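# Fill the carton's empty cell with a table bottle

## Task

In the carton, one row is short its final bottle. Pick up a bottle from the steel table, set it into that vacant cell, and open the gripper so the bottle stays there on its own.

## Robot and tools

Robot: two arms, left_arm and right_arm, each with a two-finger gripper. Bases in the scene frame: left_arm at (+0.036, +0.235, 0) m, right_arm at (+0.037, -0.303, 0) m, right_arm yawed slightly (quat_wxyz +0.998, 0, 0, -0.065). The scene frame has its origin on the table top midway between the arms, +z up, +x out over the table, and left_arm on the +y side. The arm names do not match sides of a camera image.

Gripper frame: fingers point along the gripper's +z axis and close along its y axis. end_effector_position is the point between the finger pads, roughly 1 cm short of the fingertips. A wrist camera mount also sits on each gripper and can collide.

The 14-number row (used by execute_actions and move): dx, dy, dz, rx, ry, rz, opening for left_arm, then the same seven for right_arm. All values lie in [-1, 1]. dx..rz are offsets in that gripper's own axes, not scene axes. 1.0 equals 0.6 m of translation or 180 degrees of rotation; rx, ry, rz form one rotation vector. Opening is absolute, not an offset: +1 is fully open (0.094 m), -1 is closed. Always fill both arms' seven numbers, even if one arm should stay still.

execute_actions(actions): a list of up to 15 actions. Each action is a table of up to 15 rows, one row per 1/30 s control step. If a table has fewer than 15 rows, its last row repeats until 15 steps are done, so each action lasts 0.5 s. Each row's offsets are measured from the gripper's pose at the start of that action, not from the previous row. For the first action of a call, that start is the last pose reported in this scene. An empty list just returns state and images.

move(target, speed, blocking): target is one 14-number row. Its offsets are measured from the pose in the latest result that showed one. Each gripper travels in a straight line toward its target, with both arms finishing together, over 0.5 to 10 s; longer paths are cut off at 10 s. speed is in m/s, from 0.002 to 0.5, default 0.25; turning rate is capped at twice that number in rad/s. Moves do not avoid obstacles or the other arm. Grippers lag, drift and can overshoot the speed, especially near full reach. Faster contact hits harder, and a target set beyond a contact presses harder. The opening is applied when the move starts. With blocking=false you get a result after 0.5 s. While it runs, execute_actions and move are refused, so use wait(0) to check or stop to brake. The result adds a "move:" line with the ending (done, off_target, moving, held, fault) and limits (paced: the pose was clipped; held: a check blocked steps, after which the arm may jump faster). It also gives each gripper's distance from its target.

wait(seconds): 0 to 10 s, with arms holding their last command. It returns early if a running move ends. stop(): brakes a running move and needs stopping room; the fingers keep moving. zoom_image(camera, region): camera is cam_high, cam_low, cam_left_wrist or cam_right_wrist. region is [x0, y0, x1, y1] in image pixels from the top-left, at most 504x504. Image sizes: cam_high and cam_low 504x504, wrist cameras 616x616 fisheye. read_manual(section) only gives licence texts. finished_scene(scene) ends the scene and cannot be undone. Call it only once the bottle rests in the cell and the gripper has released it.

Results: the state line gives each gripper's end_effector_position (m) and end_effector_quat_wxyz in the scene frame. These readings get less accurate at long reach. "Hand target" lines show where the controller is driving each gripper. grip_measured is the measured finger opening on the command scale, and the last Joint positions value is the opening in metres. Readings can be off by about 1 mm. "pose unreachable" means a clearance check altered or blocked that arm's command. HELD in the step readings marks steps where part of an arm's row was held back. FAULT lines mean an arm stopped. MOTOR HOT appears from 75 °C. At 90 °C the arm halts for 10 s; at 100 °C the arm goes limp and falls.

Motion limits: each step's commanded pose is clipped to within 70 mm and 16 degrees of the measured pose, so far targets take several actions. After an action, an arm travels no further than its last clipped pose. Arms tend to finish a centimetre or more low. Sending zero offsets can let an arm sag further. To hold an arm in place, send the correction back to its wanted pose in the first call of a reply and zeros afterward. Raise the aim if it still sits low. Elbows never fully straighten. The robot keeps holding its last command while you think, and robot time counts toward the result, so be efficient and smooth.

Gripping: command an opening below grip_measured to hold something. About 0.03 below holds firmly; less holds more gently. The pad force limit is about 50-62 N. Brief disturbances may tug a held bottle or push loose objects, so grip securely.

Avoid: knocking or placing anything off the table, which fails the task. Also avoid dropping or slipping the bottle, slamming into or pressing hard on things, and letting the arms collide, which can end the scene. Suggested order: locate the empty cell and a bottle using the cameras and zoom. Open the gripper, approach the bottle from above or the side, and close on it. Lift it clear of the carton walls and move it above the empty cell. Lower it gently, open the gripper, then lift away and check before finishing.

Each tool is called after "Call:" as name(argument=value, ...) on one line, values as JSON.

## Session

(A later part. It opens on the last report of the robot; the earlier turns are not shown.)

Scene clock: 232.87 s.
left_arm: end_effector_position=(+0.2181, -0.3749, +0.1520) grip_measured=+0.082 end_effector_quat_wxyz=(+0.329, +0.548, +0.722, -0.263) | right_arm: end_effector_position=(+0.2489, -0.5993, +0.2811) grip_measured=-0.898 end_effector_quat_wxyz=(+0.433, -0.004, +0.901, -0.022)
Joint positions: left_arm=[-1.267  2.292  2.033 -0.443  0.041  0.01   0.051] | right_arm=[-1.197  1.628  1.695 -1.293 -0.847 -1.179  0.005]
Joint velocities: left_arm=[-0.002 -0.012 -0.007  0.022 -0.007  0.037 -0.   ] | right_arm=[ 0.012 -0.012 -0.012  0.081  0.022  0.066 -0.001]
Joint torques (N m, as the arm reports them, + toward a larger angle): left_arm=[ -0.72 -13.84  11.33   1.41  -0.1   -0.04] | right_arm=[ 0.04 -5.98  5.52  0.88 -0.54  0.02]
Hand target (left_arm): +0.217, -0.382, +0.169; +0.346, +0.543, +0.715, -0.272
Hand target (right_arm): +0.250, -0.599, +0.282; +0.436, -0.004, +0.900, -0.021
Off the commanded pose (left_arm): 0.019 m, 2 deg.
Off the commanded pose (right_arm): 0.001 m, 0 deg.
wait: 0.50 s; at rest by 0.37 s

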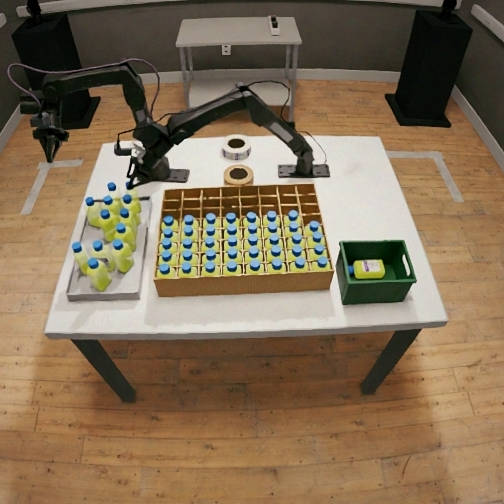

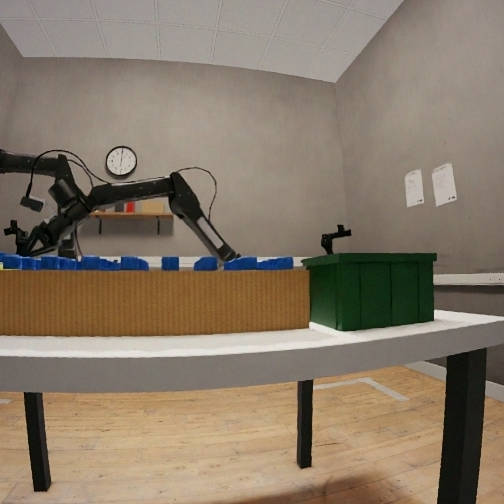

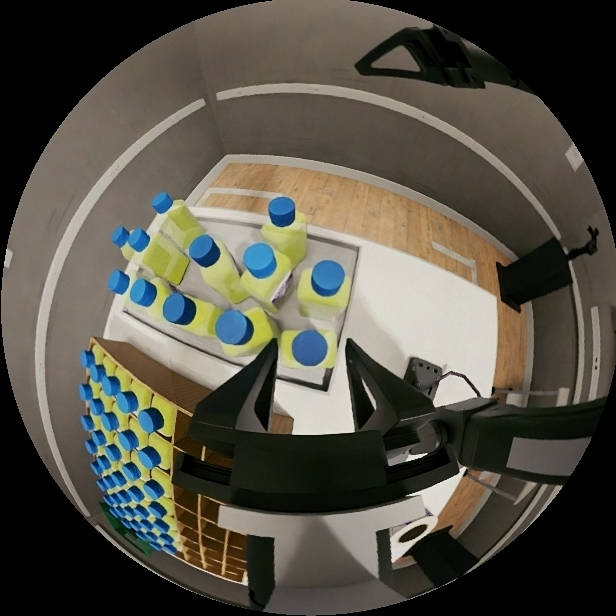

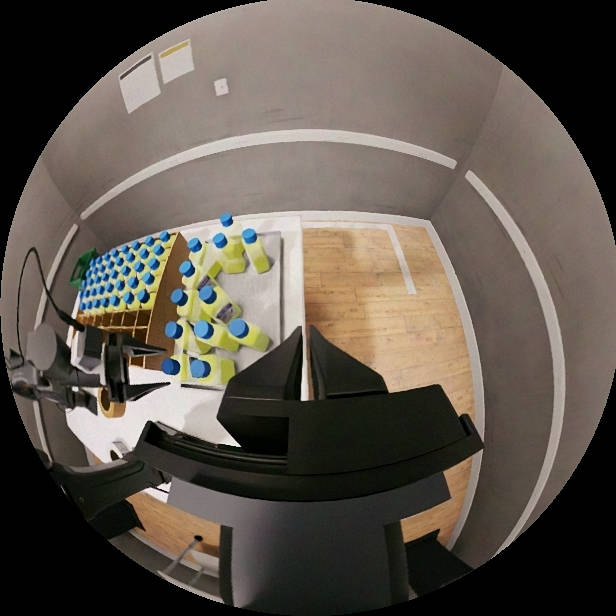

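Call:
execute_actions(actions=[[[-0.027,-0.005,-0.0085,0,-0.013,0,0.08,0,0,0,0,0,0,-0.9],[-0.0255,-0.005,-0.007,0,-0.013,0,0.08,0,0,0,0,0,0,-0.9],[-0.024,-0.005,-0.0055,0,-0.013,0,0.08,0,0,0,0,0,0,-0.9],[-0.0225,-0.004,-0.004,0,-0.013,0,0.08,0,0,0,0,0,0,-0.9],[-0.021,-0.004,-0.0025,0,-0.013,0,0.08,0,0,0,0,0,0,-0.9],[-0.019,-0.004,-0.001,0,-0.013,0,0.08,0,0,0,0,0,0,-0.9],[-0.0175,-0.004,0.0005,0,-0.013,0,0.08,0,0,0,0,0,0,-0.9],[-0.016,-0.004,0.002,0,-0.013,0,0.08,0,0,0,0,0,0,-0.9],[-0.0145,-0.003,0.0035,0,-0.013,0,0.08,0,0,0,0,0,0,-0.9],[-0.013,-0.003,0.005,0,-0.013,0,0.08,0,0,0,0,0,0,-0.9],[-0.0115,-0.003,0.0065,0,-0.013,0,0.08,0,0,0,0,0,0,-0.9],[-0.010,-0.003,0.008,0,-0.013,0,0.08,0,0,0,0,0,0,-0.9]]])

Call:
wait(seconds=0.6)

Call:
zoom_image(camera="cam_left_wrist", region=[230, 240, 390, 400])

Call:
zoom_image(camera="cam_right_wrist", region=[110, 290, 230, 410])

Scene clock: 263.00 s.
left_arm: end_effector_position=(+0.2196, -0.3795, +0.1579) grip_measured=+0.082 end_effector_quat_wxyz=(+0.340, +0.545, +0.717, -0.271) | right_arm: end_effector_position=(+0.2482, -0.5998, +0.2802) grip_measured=-0.898 end_effector_quat_wxyz=(+0.431, -0.003, +0.902, -0.023)
Joint positions: left_arm=[-1.267  2.292  2.033 -0.412  0.041  0.01   0.051] | right_arm=[-1.197  1.628  1.695 -1.293 -0.84  -1.179  0.005]
Joint velocities: left_arm=[ 0.002 -0.017 -0.007  0.037 -0.051 -0.066  0.001] | right_arm=[-0.002  0.007 -0.017  0.022 -0.051 -0.007 -0.   ]
Joint torques (N m, as the arm reports them, + toward a larger angle): left_arm=[ -0.28 -13.31   6.84   1.54  -0.02  -0.02] | right_arm=[ 0.04 -5.95  5.52  0.89 -0.51  0.02]
Hand target (left_arm): +0.218, -0.382, +0.154; +0.344, +0.543, +0.715, -0.274
Hand target (right_arm): +0.249, -0.599, +0.281; +0.433, -0.004, +0.901, -0.022
Off the commanded pose (left_arm): 0.006 m, 1 deg.
Off the commanded pose (right_arm): 0.001 m, 0 deg.
Step readings (end_effector_position):
0: left_arm (+0.2181, -0.3749, +0.1520) | right_arm (+0.2489, -0.5993, +0.2811)
1: left_arm (+0.2181, -0.3749, +0.1520) | right_arm (+0.2489, -0.5993, +0.2810)
2: left_arm (+0.2181, -0.3749, +0.1520) | right_arm (+0.2487, -0.5994, +0.2808)
4: left_arm (+0.2181, -0.3749, +0.1520) | right_arm (+0.2485, -0.5996, +0.2806)
8: left_arm (+0.2185, -0.3760, +0.1534) | right_arm (+0.2483, -0.5997, +0.2803)
15: end_effector_position above

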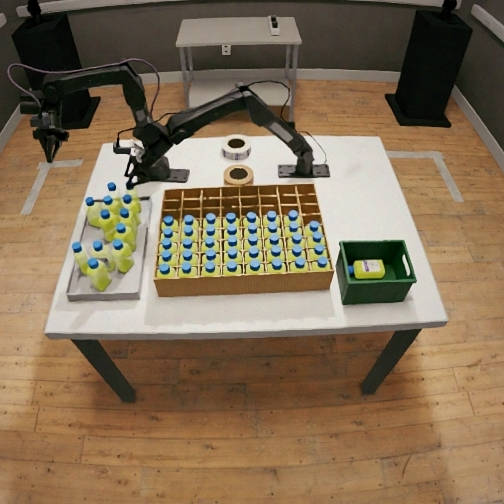

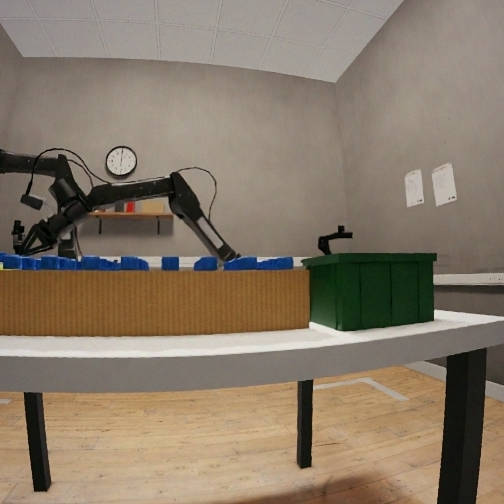

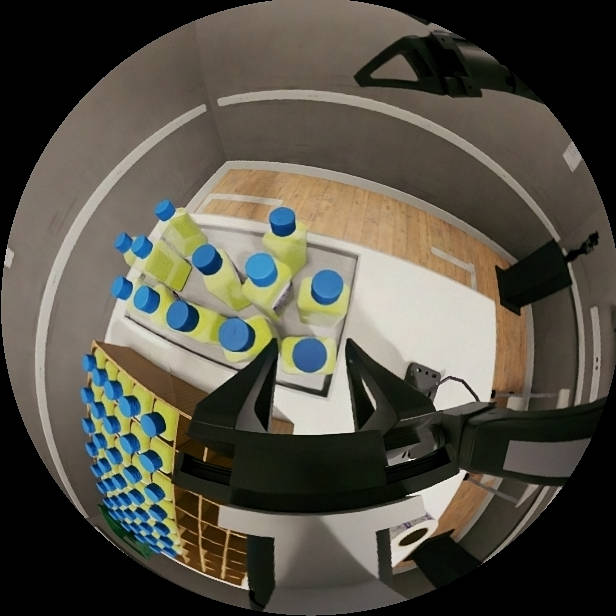

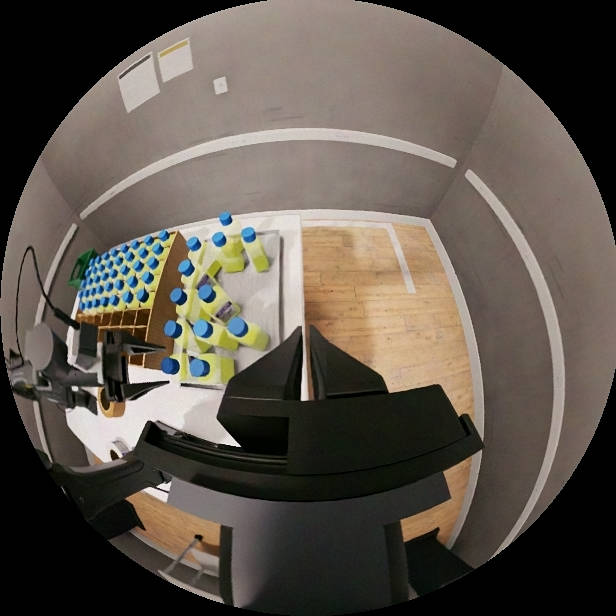

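Scene clock: 263.60 s.
left_arm: end_effector_position=(+0.2199, -0.3806, +0.1594) grip_measured=+0.082 end_effector_quat_wxyz=(+0.343, +0.544, +0.715, -0.273) | right_arm: end_effector_position=(+0.2482, -0.5998, +0.2802) grip_measured=-0.898 end_effector_quat_wxyz=(+0.431, -0.003, +0.902, -0.023)
Joint positions: left_arm=[-1.267  2.292  2.033 -0.404  0.041  0.01   0.051] | right_arm=[-1.197  1.628  1.695 -1.293 -0.84  -1.179  0.005]
Joint velocities: left_arm=[-0.007  0.002 -0.002  0.022 -0.007 -0.037  0.   ] | right_arm=[-0.022 -0.002  0.007 -0.037 -0.081 -0.095 -0.001]
Joint torques (N m, as the arm reports them, + toward a larger angle): left_arm=[ -0.28 -13.39   6.82   1.63  -0.02  -0.02] | right_arm=[ 0.03 -5.96  5.52  0.88 -0.53  0.02]
Hand target (left_arm): +0.218, -0.382, +0.154; +0.344, +0.543, +0.715, -0.274
Hand target (right_arm): +0.249, -0.599, +0.281; +0.433, -0.004, +0.901, -0.022
Off the commanded pose (left_arm): 0.006 m, 0 deg.
Off the commanded pose (right_arm): 0.001 m, 0 deg.
wait: 0.60 s; at rest by 0.20 s

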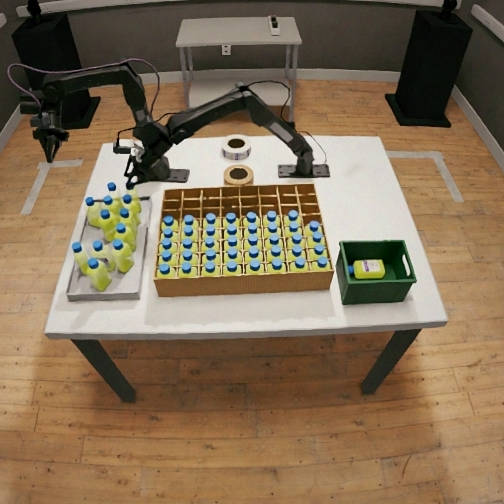

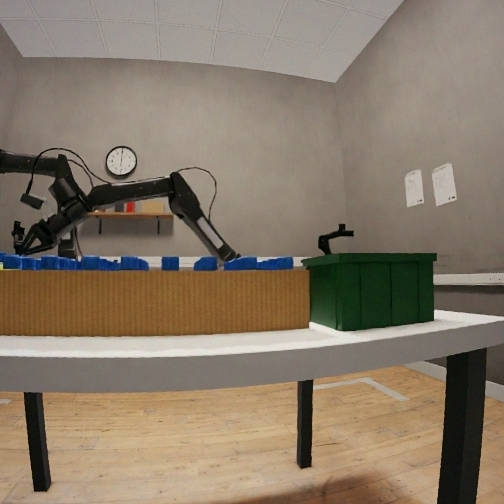

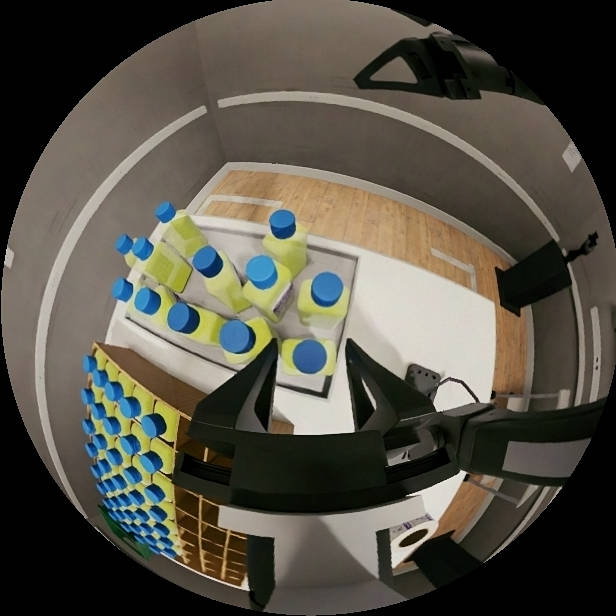

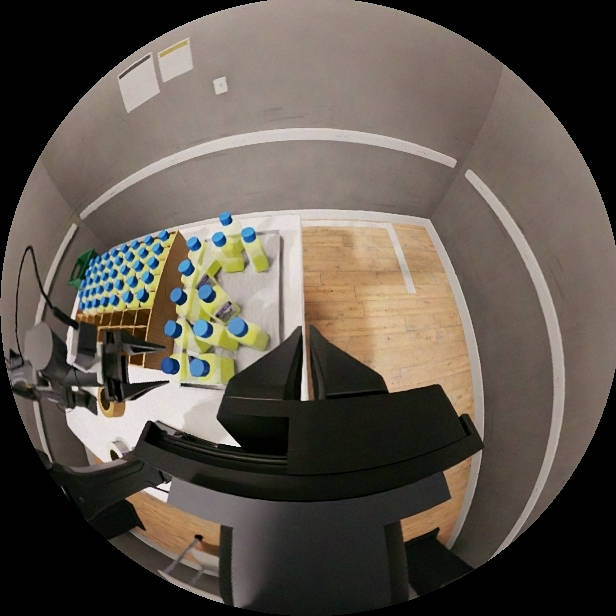

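Region (230, 240, 390, 400) of cam_left_wrist's 616x616 image, scaled by 3.150, with more detail than that image has.

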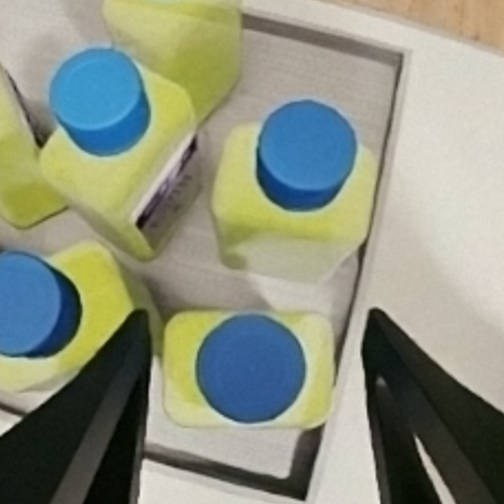

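Region (110, 290, 230, 410) of cam_right_wrist's 616x616 image, scaled by 4.200, with more detail than that image has.

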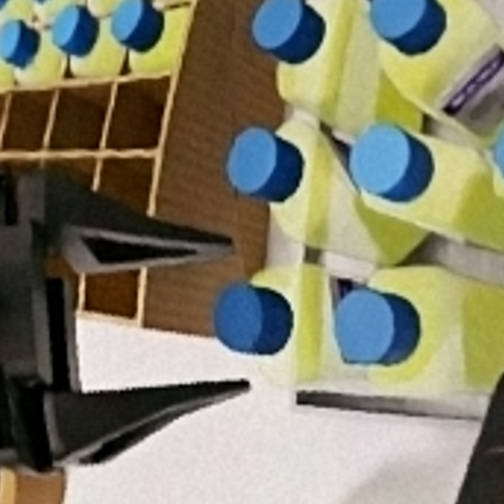

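Call:
move(target=[0.0317,0.002,0.017,0,0,0,0.08,0,0,0,0,0,0,-0.9], speed=0.03)

Call:
zoom_image(camera="cam_left_wrist", region=[230, 240, 390, 400])

Call:
zoom_image(camera="cam_right_wrist", region=[110, 290, 230, 410])

Scene clock: 276.00 s.
left_arm: end_effector_position=(+0.2178, -0.3739, +0.1279) grip_measured=+0.082 end_effector_quat_wxyz=(+0.331, +0.548, +0.722, -0.264) | right_arm: end_effector_position=(+0.2475, -0.6003, +0.2793) grip_measured=-0.898 end_effector_quat_wxyz=(+0.428, -0.002, +0.904, -0.024)
Joint positions: left_arm=[-1.267  2.292  1.935 -0.34   0.041  0.01   0.051] | right_arm=[-1.197  1.628  1.695 -1.293 -0.833 -1.179  0.005]
Joint velocities: left_arm=[-0.007  0.012 -0.007  0.022 -0.066 -0.022 -0.001] | right_arm=[ 0.012 -0.012 -0.007 -0.007 -0.037  0.007  0.   ]
Joint torques (N m, as the arm reports them, + toward a larger angle): left_arm=[  0.18 -14.76   7.55   1.56   0.02   0.04] | right_arm=[ 0.02 -5.98  5.51  0.88 -0.53  0.01]
Hand target (left_arm): +0.220, -0.376, +0.138; +0.343, +0.544, +0.716, -0.273
Hand target (right_arm): +0.248, -0.600, +0.280; +0.431, -0.003, +0.902, -0.023
Off the commanded pose (left_arm): 0.011 m, 2 deg.
Off the commanded pose (right_arm): 0.001 m, 0 deg.
move: off_target (left_arm)

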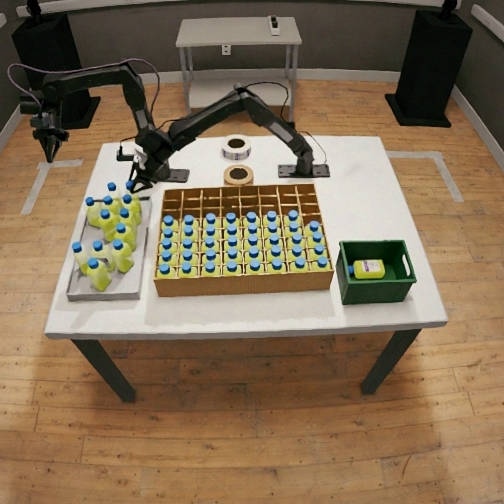

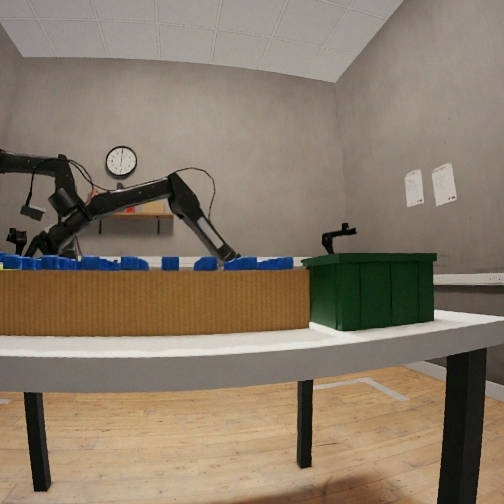

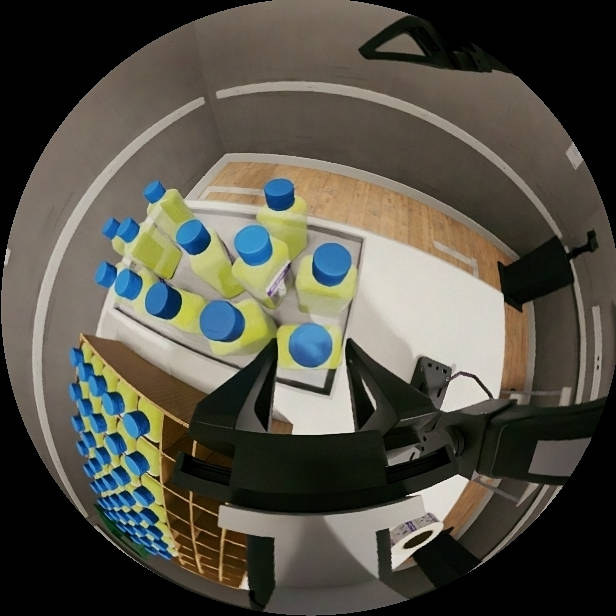

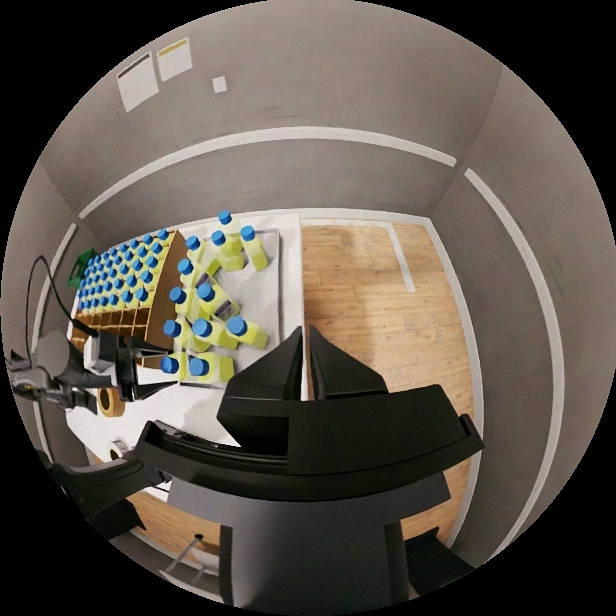

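Region (230, 240, 390, 400) of cam_left_wrist's 616x616 image, scaled by 3.150, with more detail than that image has.

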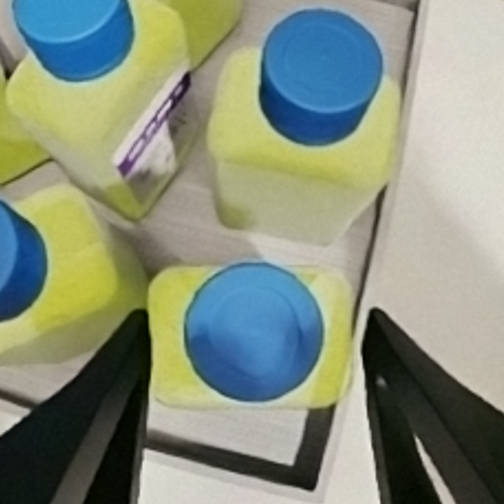

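Region (110, 290, 230, 410) of cam_right_wrist's 616x616 image, scaled by 4.200, with more detail than that image has.

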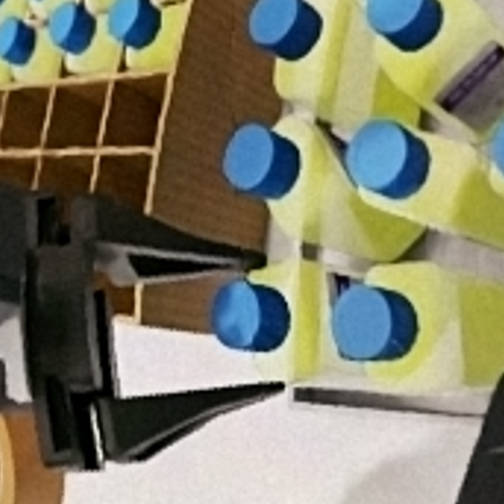

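Call:
execute_actions(actions=[[[-0.017,0.0024,-0.0075,0,-0.012,0,0.08,0,0,0,0,0,0,-0.9],[-0.0185,0.0024,-0.0075,0,-0.013,0,0.08,0,0,0,0,0,0,-0.9],[-0.020,0.0024,-0.0076,0,-0.014,0,0.08,0,0,0,0,0,0,-0.9],[-0.0215,0.0024,-0.0076,0,-0.0152,0,0.08,0,0,0,0,0,0,-0.9],[-0.023,0.0024,-0.0077,0,-0.0164,0,0.08,0,0,0,0,0,0,-0.9],[-0.0245,0.0024,-0.0077,0,-0.0175,0,0.08,0,0,0,0,0,0,-0.9],[-0.026,0.0024,-0.0078,0,-0.0187,0,0.08,0,0,0,0,0,0,-0.9],[-0.0275,0.0024,-0.0079,0,-0.020,0,0.08,0,0,0,0,0,0,-0.9],[-0.029,0.0024,-0.008,0,-0.021,0,0.08,0,0,0,0,0,0,-0.9],[-0.030,0.0024,-0.008,0,-0.022,0,0.08,0,0,0,0,0,0,-0.9]]])

Call:
wait(seconds=0.4)

Call:
zoom_image(camera="cam_left_wrist", region=[230, 240, 390, 400])

Call:
zoom_image(camera="cam_right_wrist", region=[110, 290, 230, 410])

Scene clock: 301.13 s.
left_arm: end_effector_position=(+0.2196, -0.3796, +0.1353) grip_measured=+0.082 end_effector_quat_wxyz=(+0.345, +0.543, +0.715, -0.274) | right_arm: end_effector_position=(+0.2468, -0.6008, +0.2785) grip_measured=-0.898 end_effector_quat_wxyz=(+0.425, -0.002, +0.905, -0.025)
Joint positions: left_arm=[-1.267  2.292  1.935 -0.302  0.041  0.01   0.051] | right_arm=[-1.197  1.628  1.695 -1.293 -0.826 -1.179  0.005]
Joint velocities: left_arm=[ 0.002 -0.012 -0.007  0.022 -0.066  0.022  0.   ] | right_arm=[-0.012 -0.017 -0.022 -0.066 -0.037  0.051  0.   ]
Joint torques (N m, as the arm reports them, + toward a larger angle): left_arm=[  0.24 -14.92   7.24   1.6    0.03   0.02] | right_arm=[ 0.04 -5.96  5.53  0.89 -0.52  0.02]
Hand target (left_arm): +0.221, -0.381, +0.145; +0.356, +0.539, +0.709, -0.283
Hand target (right_arm): +0.247, -0.600, +0.279; +0.428, -0.002, +0.904, -0.024
Off the commanded pose (left_arm): 0.010 m, 2 deg.
Off the commanded pose (right_arm): 0.001 m, 0 deg.
Step readings (end_effector_position):
0: left_arm (+0.2181, -0.3746, +0.1289) | right_arm (+0.2475, -0.6003, +0.2793)
1: left_arm (+0.2181, -0.3748, +0.1290) | right_arm (+0.2474, -0.6004, +0.2792)
2: left_arm (+0.2181, -0.3749, +0.1292) | right_arm (+0.2473, -0.6004, +0.2791)
4: left_arm (+0.2183, -0.3755, +0.1299) | right_arm (+0.2470, -0.6006, +0.2788)
8: left_arm (+0.2188, -0.3771, +0.1320) | right_arm (+0.2468, -0.6007, +0.2786)
15: end_effector_position above

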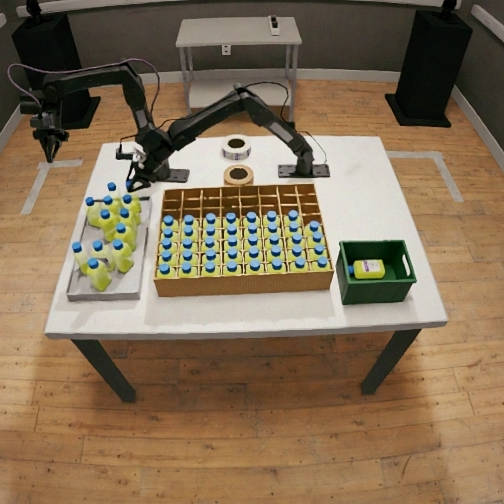

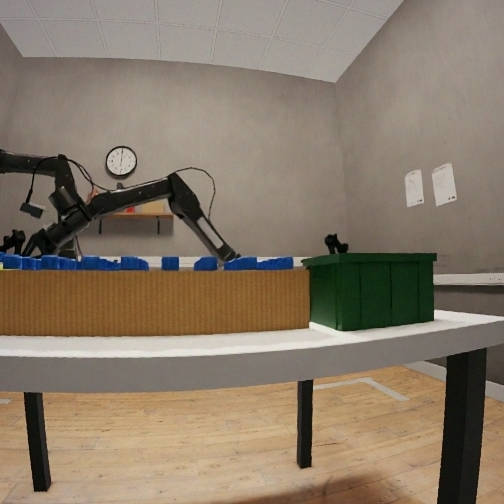

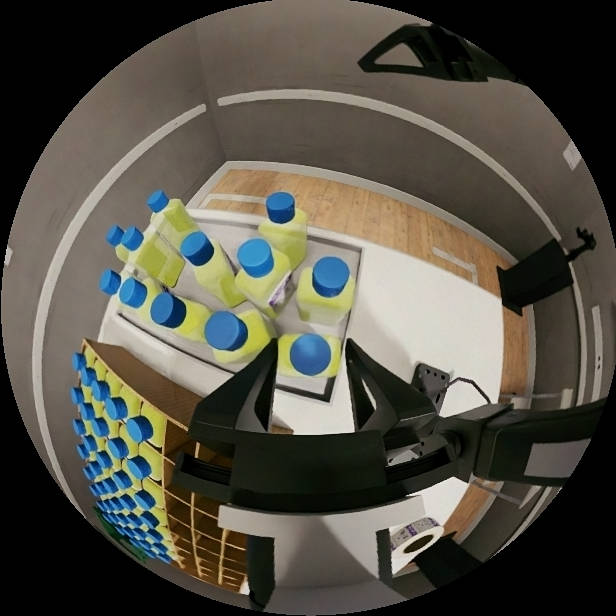

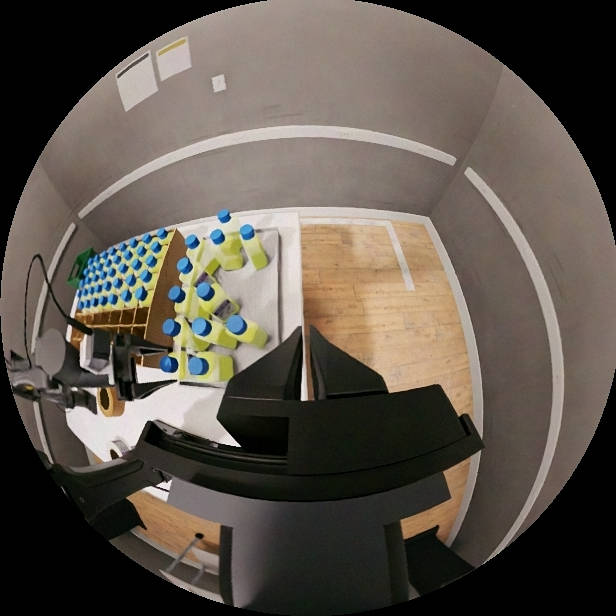

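Scene clock: 301.53 s.
left_arm: end_effector_position=(+0.2198, -0.3801, +0.1361) grip_measured=+0.082 end_effector_quat_wxyz=(+0.346, +0.543, +0.714, -0.275) | right_arm: end_effector_position=(+0.2467, -0.6008, +0.2784) grip_measured=-0.898 end_effector_quat_wxyz=(+0.425, -0.002, +0.905, -0.025)
Joint positions: left_arm=[-1.267  2.292  1.935 -0.298  0.041  0.01   0.051] | right_arm=[-1.197  1.628  1.695 -1.293 -0.826 -1.179  0.005]
Joint velocities: left_arm=[-0.012 -0.007 -0.007 -0.022 -0.037 -0.007 -0.002] | right_arm=[ 0.012 -0.017  0.007 -0.037  0.007 -0.051 -0.001]
Joint torques (N m, as the arm reports them, + toward a larger angle): left_arm=[  0.24 -14.92   7.24   1.67   0.03   0.02] | right_arm=[ 0.03 -5.97  5.52  0.88 -0.53  0.02]
Hand target (left_arm): +0.221, -0.381, +0.145; +0.355, +0.539, +0.709, -0.283
Hand target (right_arm): +0.247, -0.600, +0.279; +0.428, -0.002, +0.904, -0.024
Off the commanded pose (left_arm): 0.009 m, 2 deg.
Off the commanded pose (right_arm): 0.001 m, 0 deg.
wait: 0.40 s; at rest by 0.17 s

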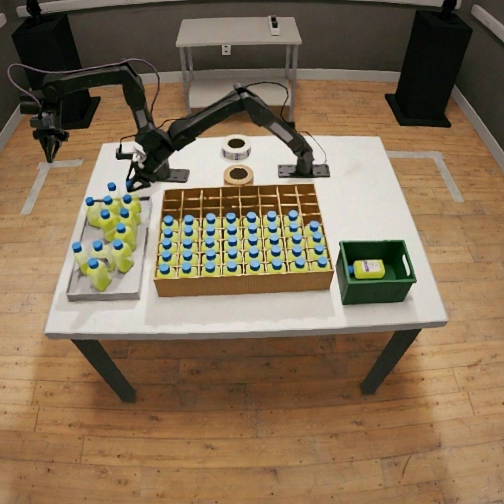

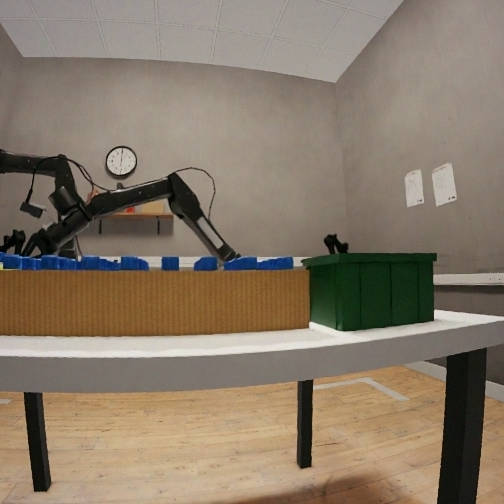

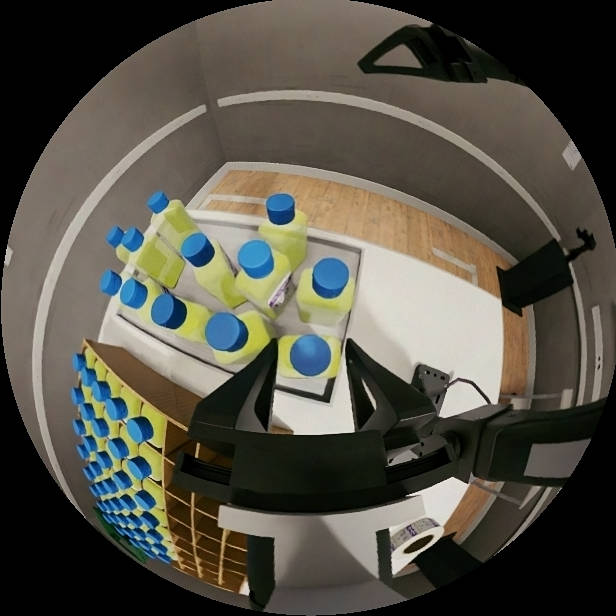

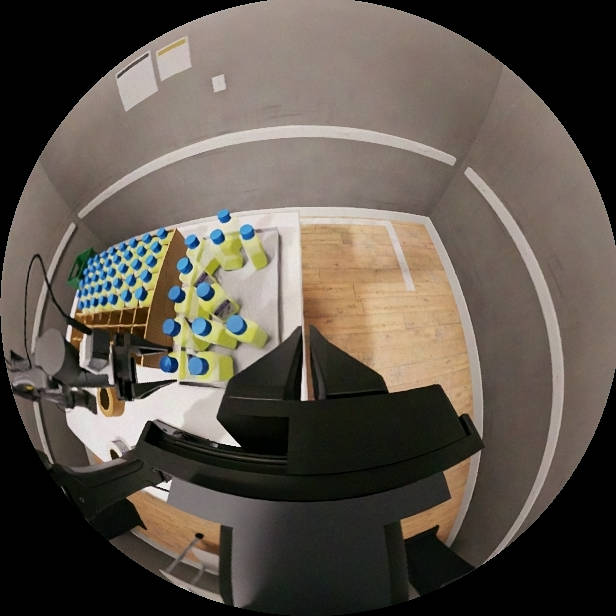

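Region (230, 240, 390, 400) of cam_left_wrist's 616x616 image, scaled by 3.150, with more detail than that image has.

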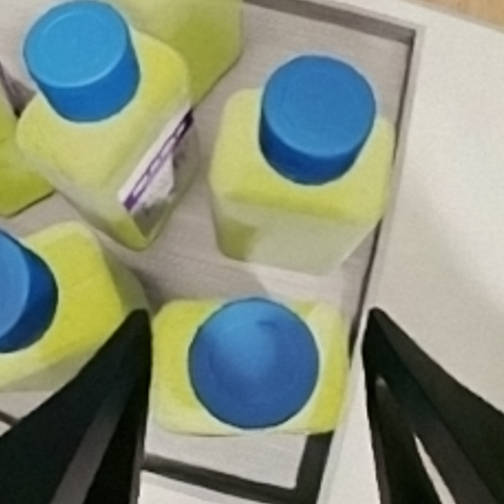

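Region (110, 290, 230, 410) of cam_right_wrist's 616x616 image, scaled by 4.200, with more detail than that image has.

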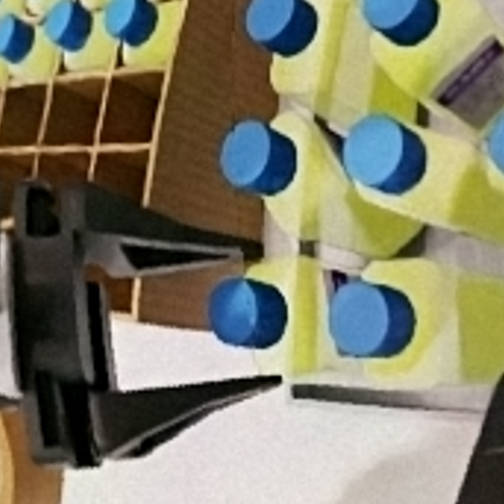

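Call:
execute_actions(actions=[[[-0.0128,0.0013,-0.0075,0,-0.008,0,0.03,0,0,0,0,0,0,-0.9],[-0.0128,0.0013,-0.0075,0,-0.008,0,-0.03,0,0,0,0,0,0,-0.9],[-0.0128,0.0013,-0.0075,0,-0.008,0,-0.09,0,0,0,0,0,0,-0.9],[-0.0128,0.0013,-0.0075,0,-0.008,0,-0.15,0,0,0,0,0,0,-0.9],[-0.0128,0.0013,-0.0075,0,-0.008,0,-0.20,0,0,0,0,0,0,-0.9],[-0.0128,0.0013,-0.0075,0,-0.008,0,-0.25,0,0,0,0,0,0,-0.9],[-0.0128,0.0013,-0.0075,0,-0.008,0,-0.29,0,0,0,0,0,0,-0.9],[-0.0128,0.0013,-0.0075,0,-0.008,0,-0.32,0,0,0,0,0,0,-0.9],[-0.0128,0.0013,-0.0075,0,-0.008,0,-0.34,0,0,0,0,0,0,-0.9],[-0.0128,0.0013,-0.0075,0,-0.008,0,-0.36,0,0,0,0,0,0,-0.9],[-0.0128,0.0013,-0.0075,0,-0.008,0,-0.375,0,0,0,0,0,0,-0.9],[-0.0128,0.0013,-0.0075,0,-0.008,0,-0.39,0,0,0,0,0,0,-0.9],[-0.0128,0.0013,-0.0075,0,-0.008,0,-0.40,0,0,0,0,0,0,-0.9],[-0.0128,0.0013,-0.0075,0,-0.008,0,-0.41,0,0,0,0,0,0,-0.9],[-0.0128,0.0013,-0.0075,0,-0.008,0,-0.42,0,0,0,0,0,0,-0.9]]])

Call:
wait(seconds=0.3)

Call:
zoom_image(camera="cam_left_wrist", region=[230, 240, 390, 400])

Call:
zoom_image(camera="cam_right_wrist", region=[110, 290, 230, 410])

Scene clock: 322.53 s.
left_arm: end_effector_position=(+0.2198, -0.3803, +0.1363) grip_measured=-0.410 end_effector_quat_wxyz=(+0.347, +0.543, +0.714, -0.276) | right_arm: end_effector_position=(+0.2460, -0.6013, +0.2776) grip_measured=-0.898 end_effector_quat_wxyz=(+0.422, -0.001, +0.906, -0.026)
Joint positions: left_arm=[-1.267  2.292  1.935 -0.297  0.041  0.01   0.028] | right_arm=[-1.197  1.628  1.695 -1.293 -0.82  -1.179  0.005]
Joint velocities: left_arm=[-0.017 -0.007  0.002 -0.051 -0.022  0.022 -0.006] | right_arm=[ 0.002 -0.007 -0.002 -0.081  0.037  0.007 -0.001]
Joint torques (N m, as the arm reports them, + toward a larger angle): left_arm=[  0.15 -14.99   7.46   1.58   0.03   0.01] | right_arm=[ 0.03 -5.97  5.52  0.89 -0.48  0.02]
Hand target (left_arm): +0.221, -0.381, +0.145; +0.355, +0.539, +0.710, -0.282
Hand target (right_arm): +0.247, -0.601, +0.278; +0.425, -0.002, +0.905, -0.025
Off the commanded pose (left_arm): 0.009 m, 1 deg.
Off the commanded pose (right_arm): 0.001 m, 0 deg.
Step readings (end_effector_position):
0: left_arm (+0.2198, -0.3802, +0.1361) | right_arm (+0.2467, -0.6008, +0.2784)
1: left_arm (+0.2198, -0.3802, +0.1361) | right_arm (+0.2466, -0.6008, +0.2783)
2: left_arm (+0.2198, -0.3802, +0.1361) | right_arm (+0.2465, -0.6009, +0.2782)
4: left_arm (+0.2198, -0.3802, +0.1361) | right_arm (+0.2463, -0.6011, +0.2780)
8: left_arm (+0.2198, -0.3802, +0.1361) | right_arm (+0.2461, -0.6012, +0.2777)
15: end_effector_position above

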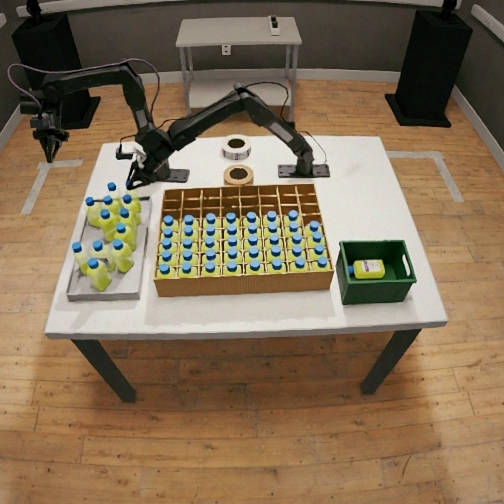

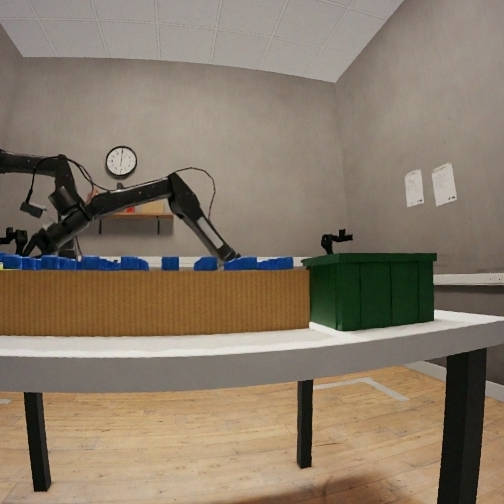

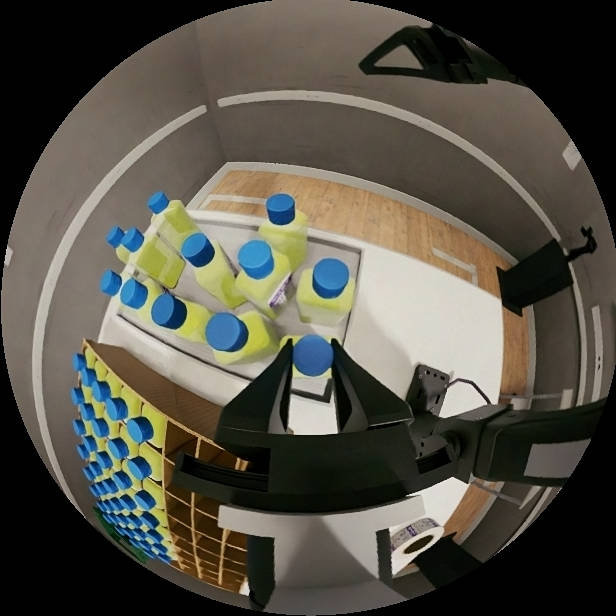

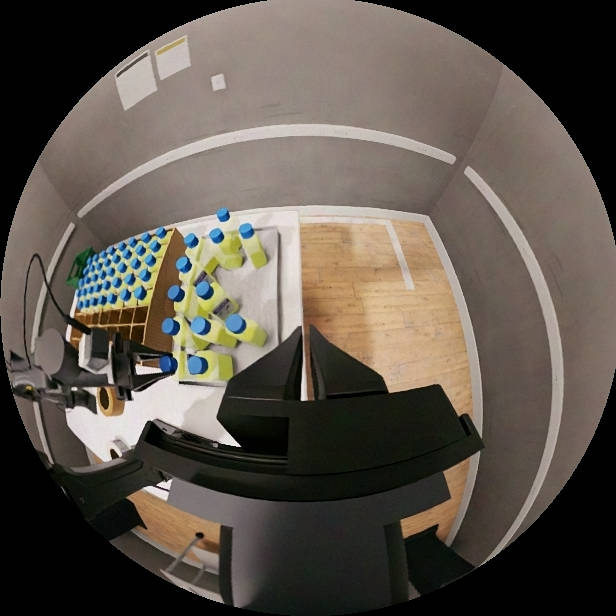

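Scene clock: 322.83 s.
left_arm: end_effector_position=(+0.2198, -0.3803, +0.1363) grip_measured=-0.412 end_effector_quat_wxyz=(+0.347, +0.543, +0.714, -0.276) | right_arm: end_effector_position=(+0.2460, -0.6013, +0.2776) grip_measured=-0.898 end_effector_quat_wxyz=(+0.422, -0.001, +0.906, -0.027)
Joint positions: left_arm=[-1.267  2.292  1.935 -0.297  0.041  0.01   0.028] | right_arm=[-1.197  1.628  1.695 -1.293 -0.819 -1.179  0.005]
Joint velocities: left_arm=[ 0.012 -0.002 -0.012  0.037 -0.051 -0.022  0.   ] | right_arm=[-0.007  0.007  0.012  0.037 -0.037  0.007  0.   ]
Joint torques (N m, as the arm reports them, + toward a larger angle): left_arm=[  0.14 -14.89   7.43   1.59   0.02   0.03] | right_arm=[ 0.03 -5.97  5.52  0.89 -0.52  0.01]
Hand target (left_arm): +0.221, -0.381, +0.145; +0.355, +0.539, +0.710, -0.282
Hand target (right_arm): +0.247, -0.601, +0.278; +0.425, -0.002, +0.905, -0.025
Off the commanded pose (left_arm): 0.009 m, 1 deg.
Off the commanded pose (right_arm): 0.001 m, 0 deg.
wait: 0.30 s; at rest by 0.17 s

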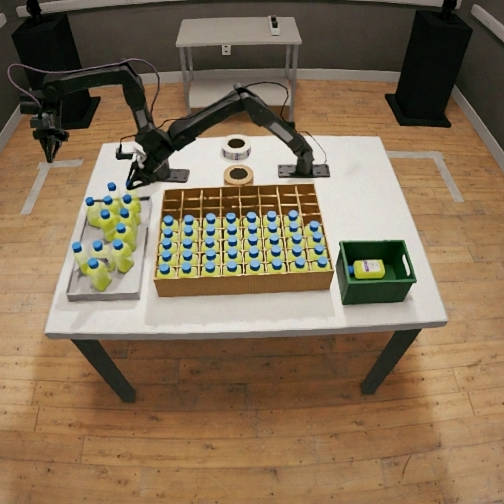

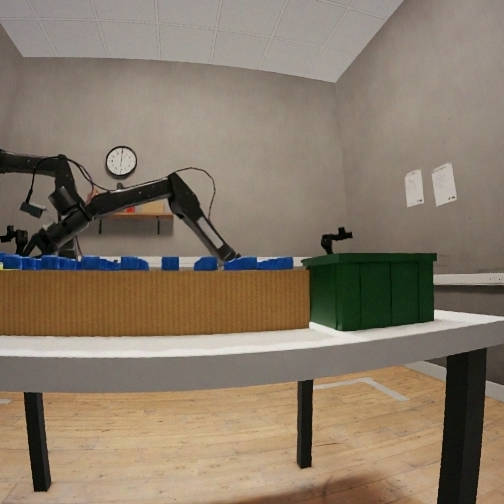

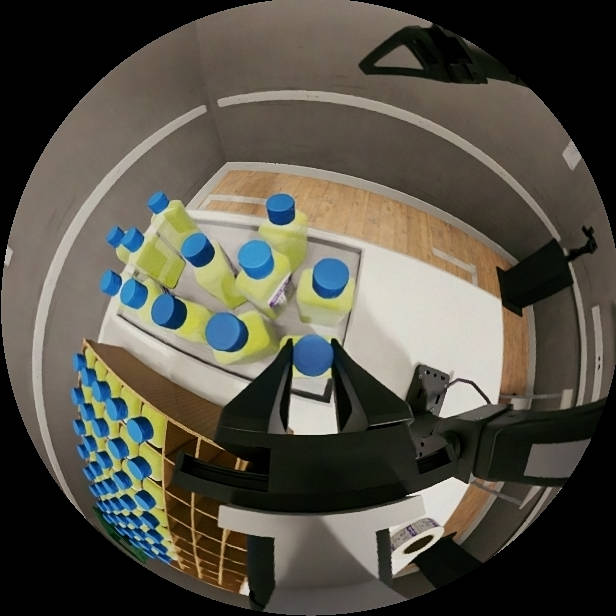

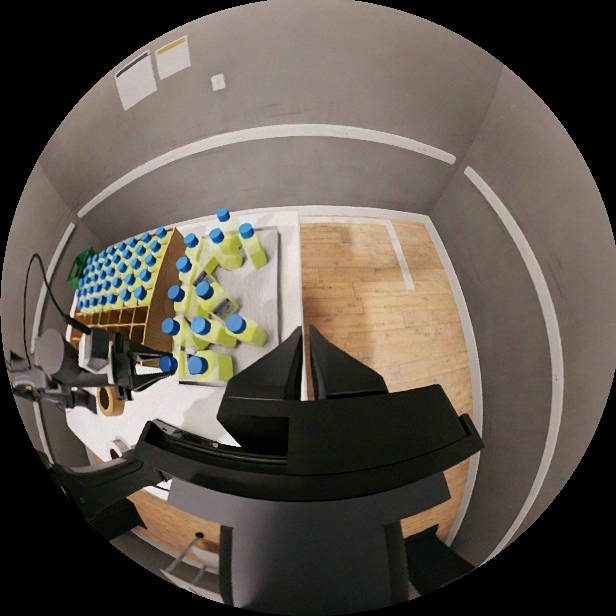

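Region (230, 240, 390, 400) of cam_left_wrist's 616x616 image, scaled by 3.150, with more detail than that image has.

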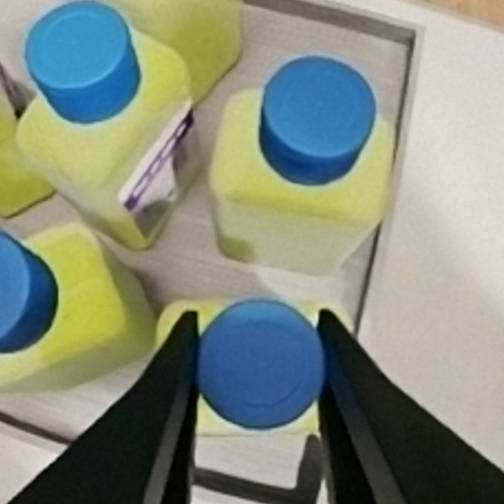

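Region (110, 290, 230, 410) of cam_right_wrist's 616x616 image, scaled by 4.200, with more detail than that image has.

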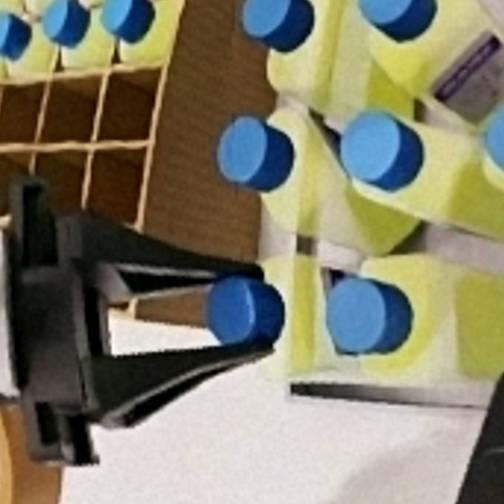

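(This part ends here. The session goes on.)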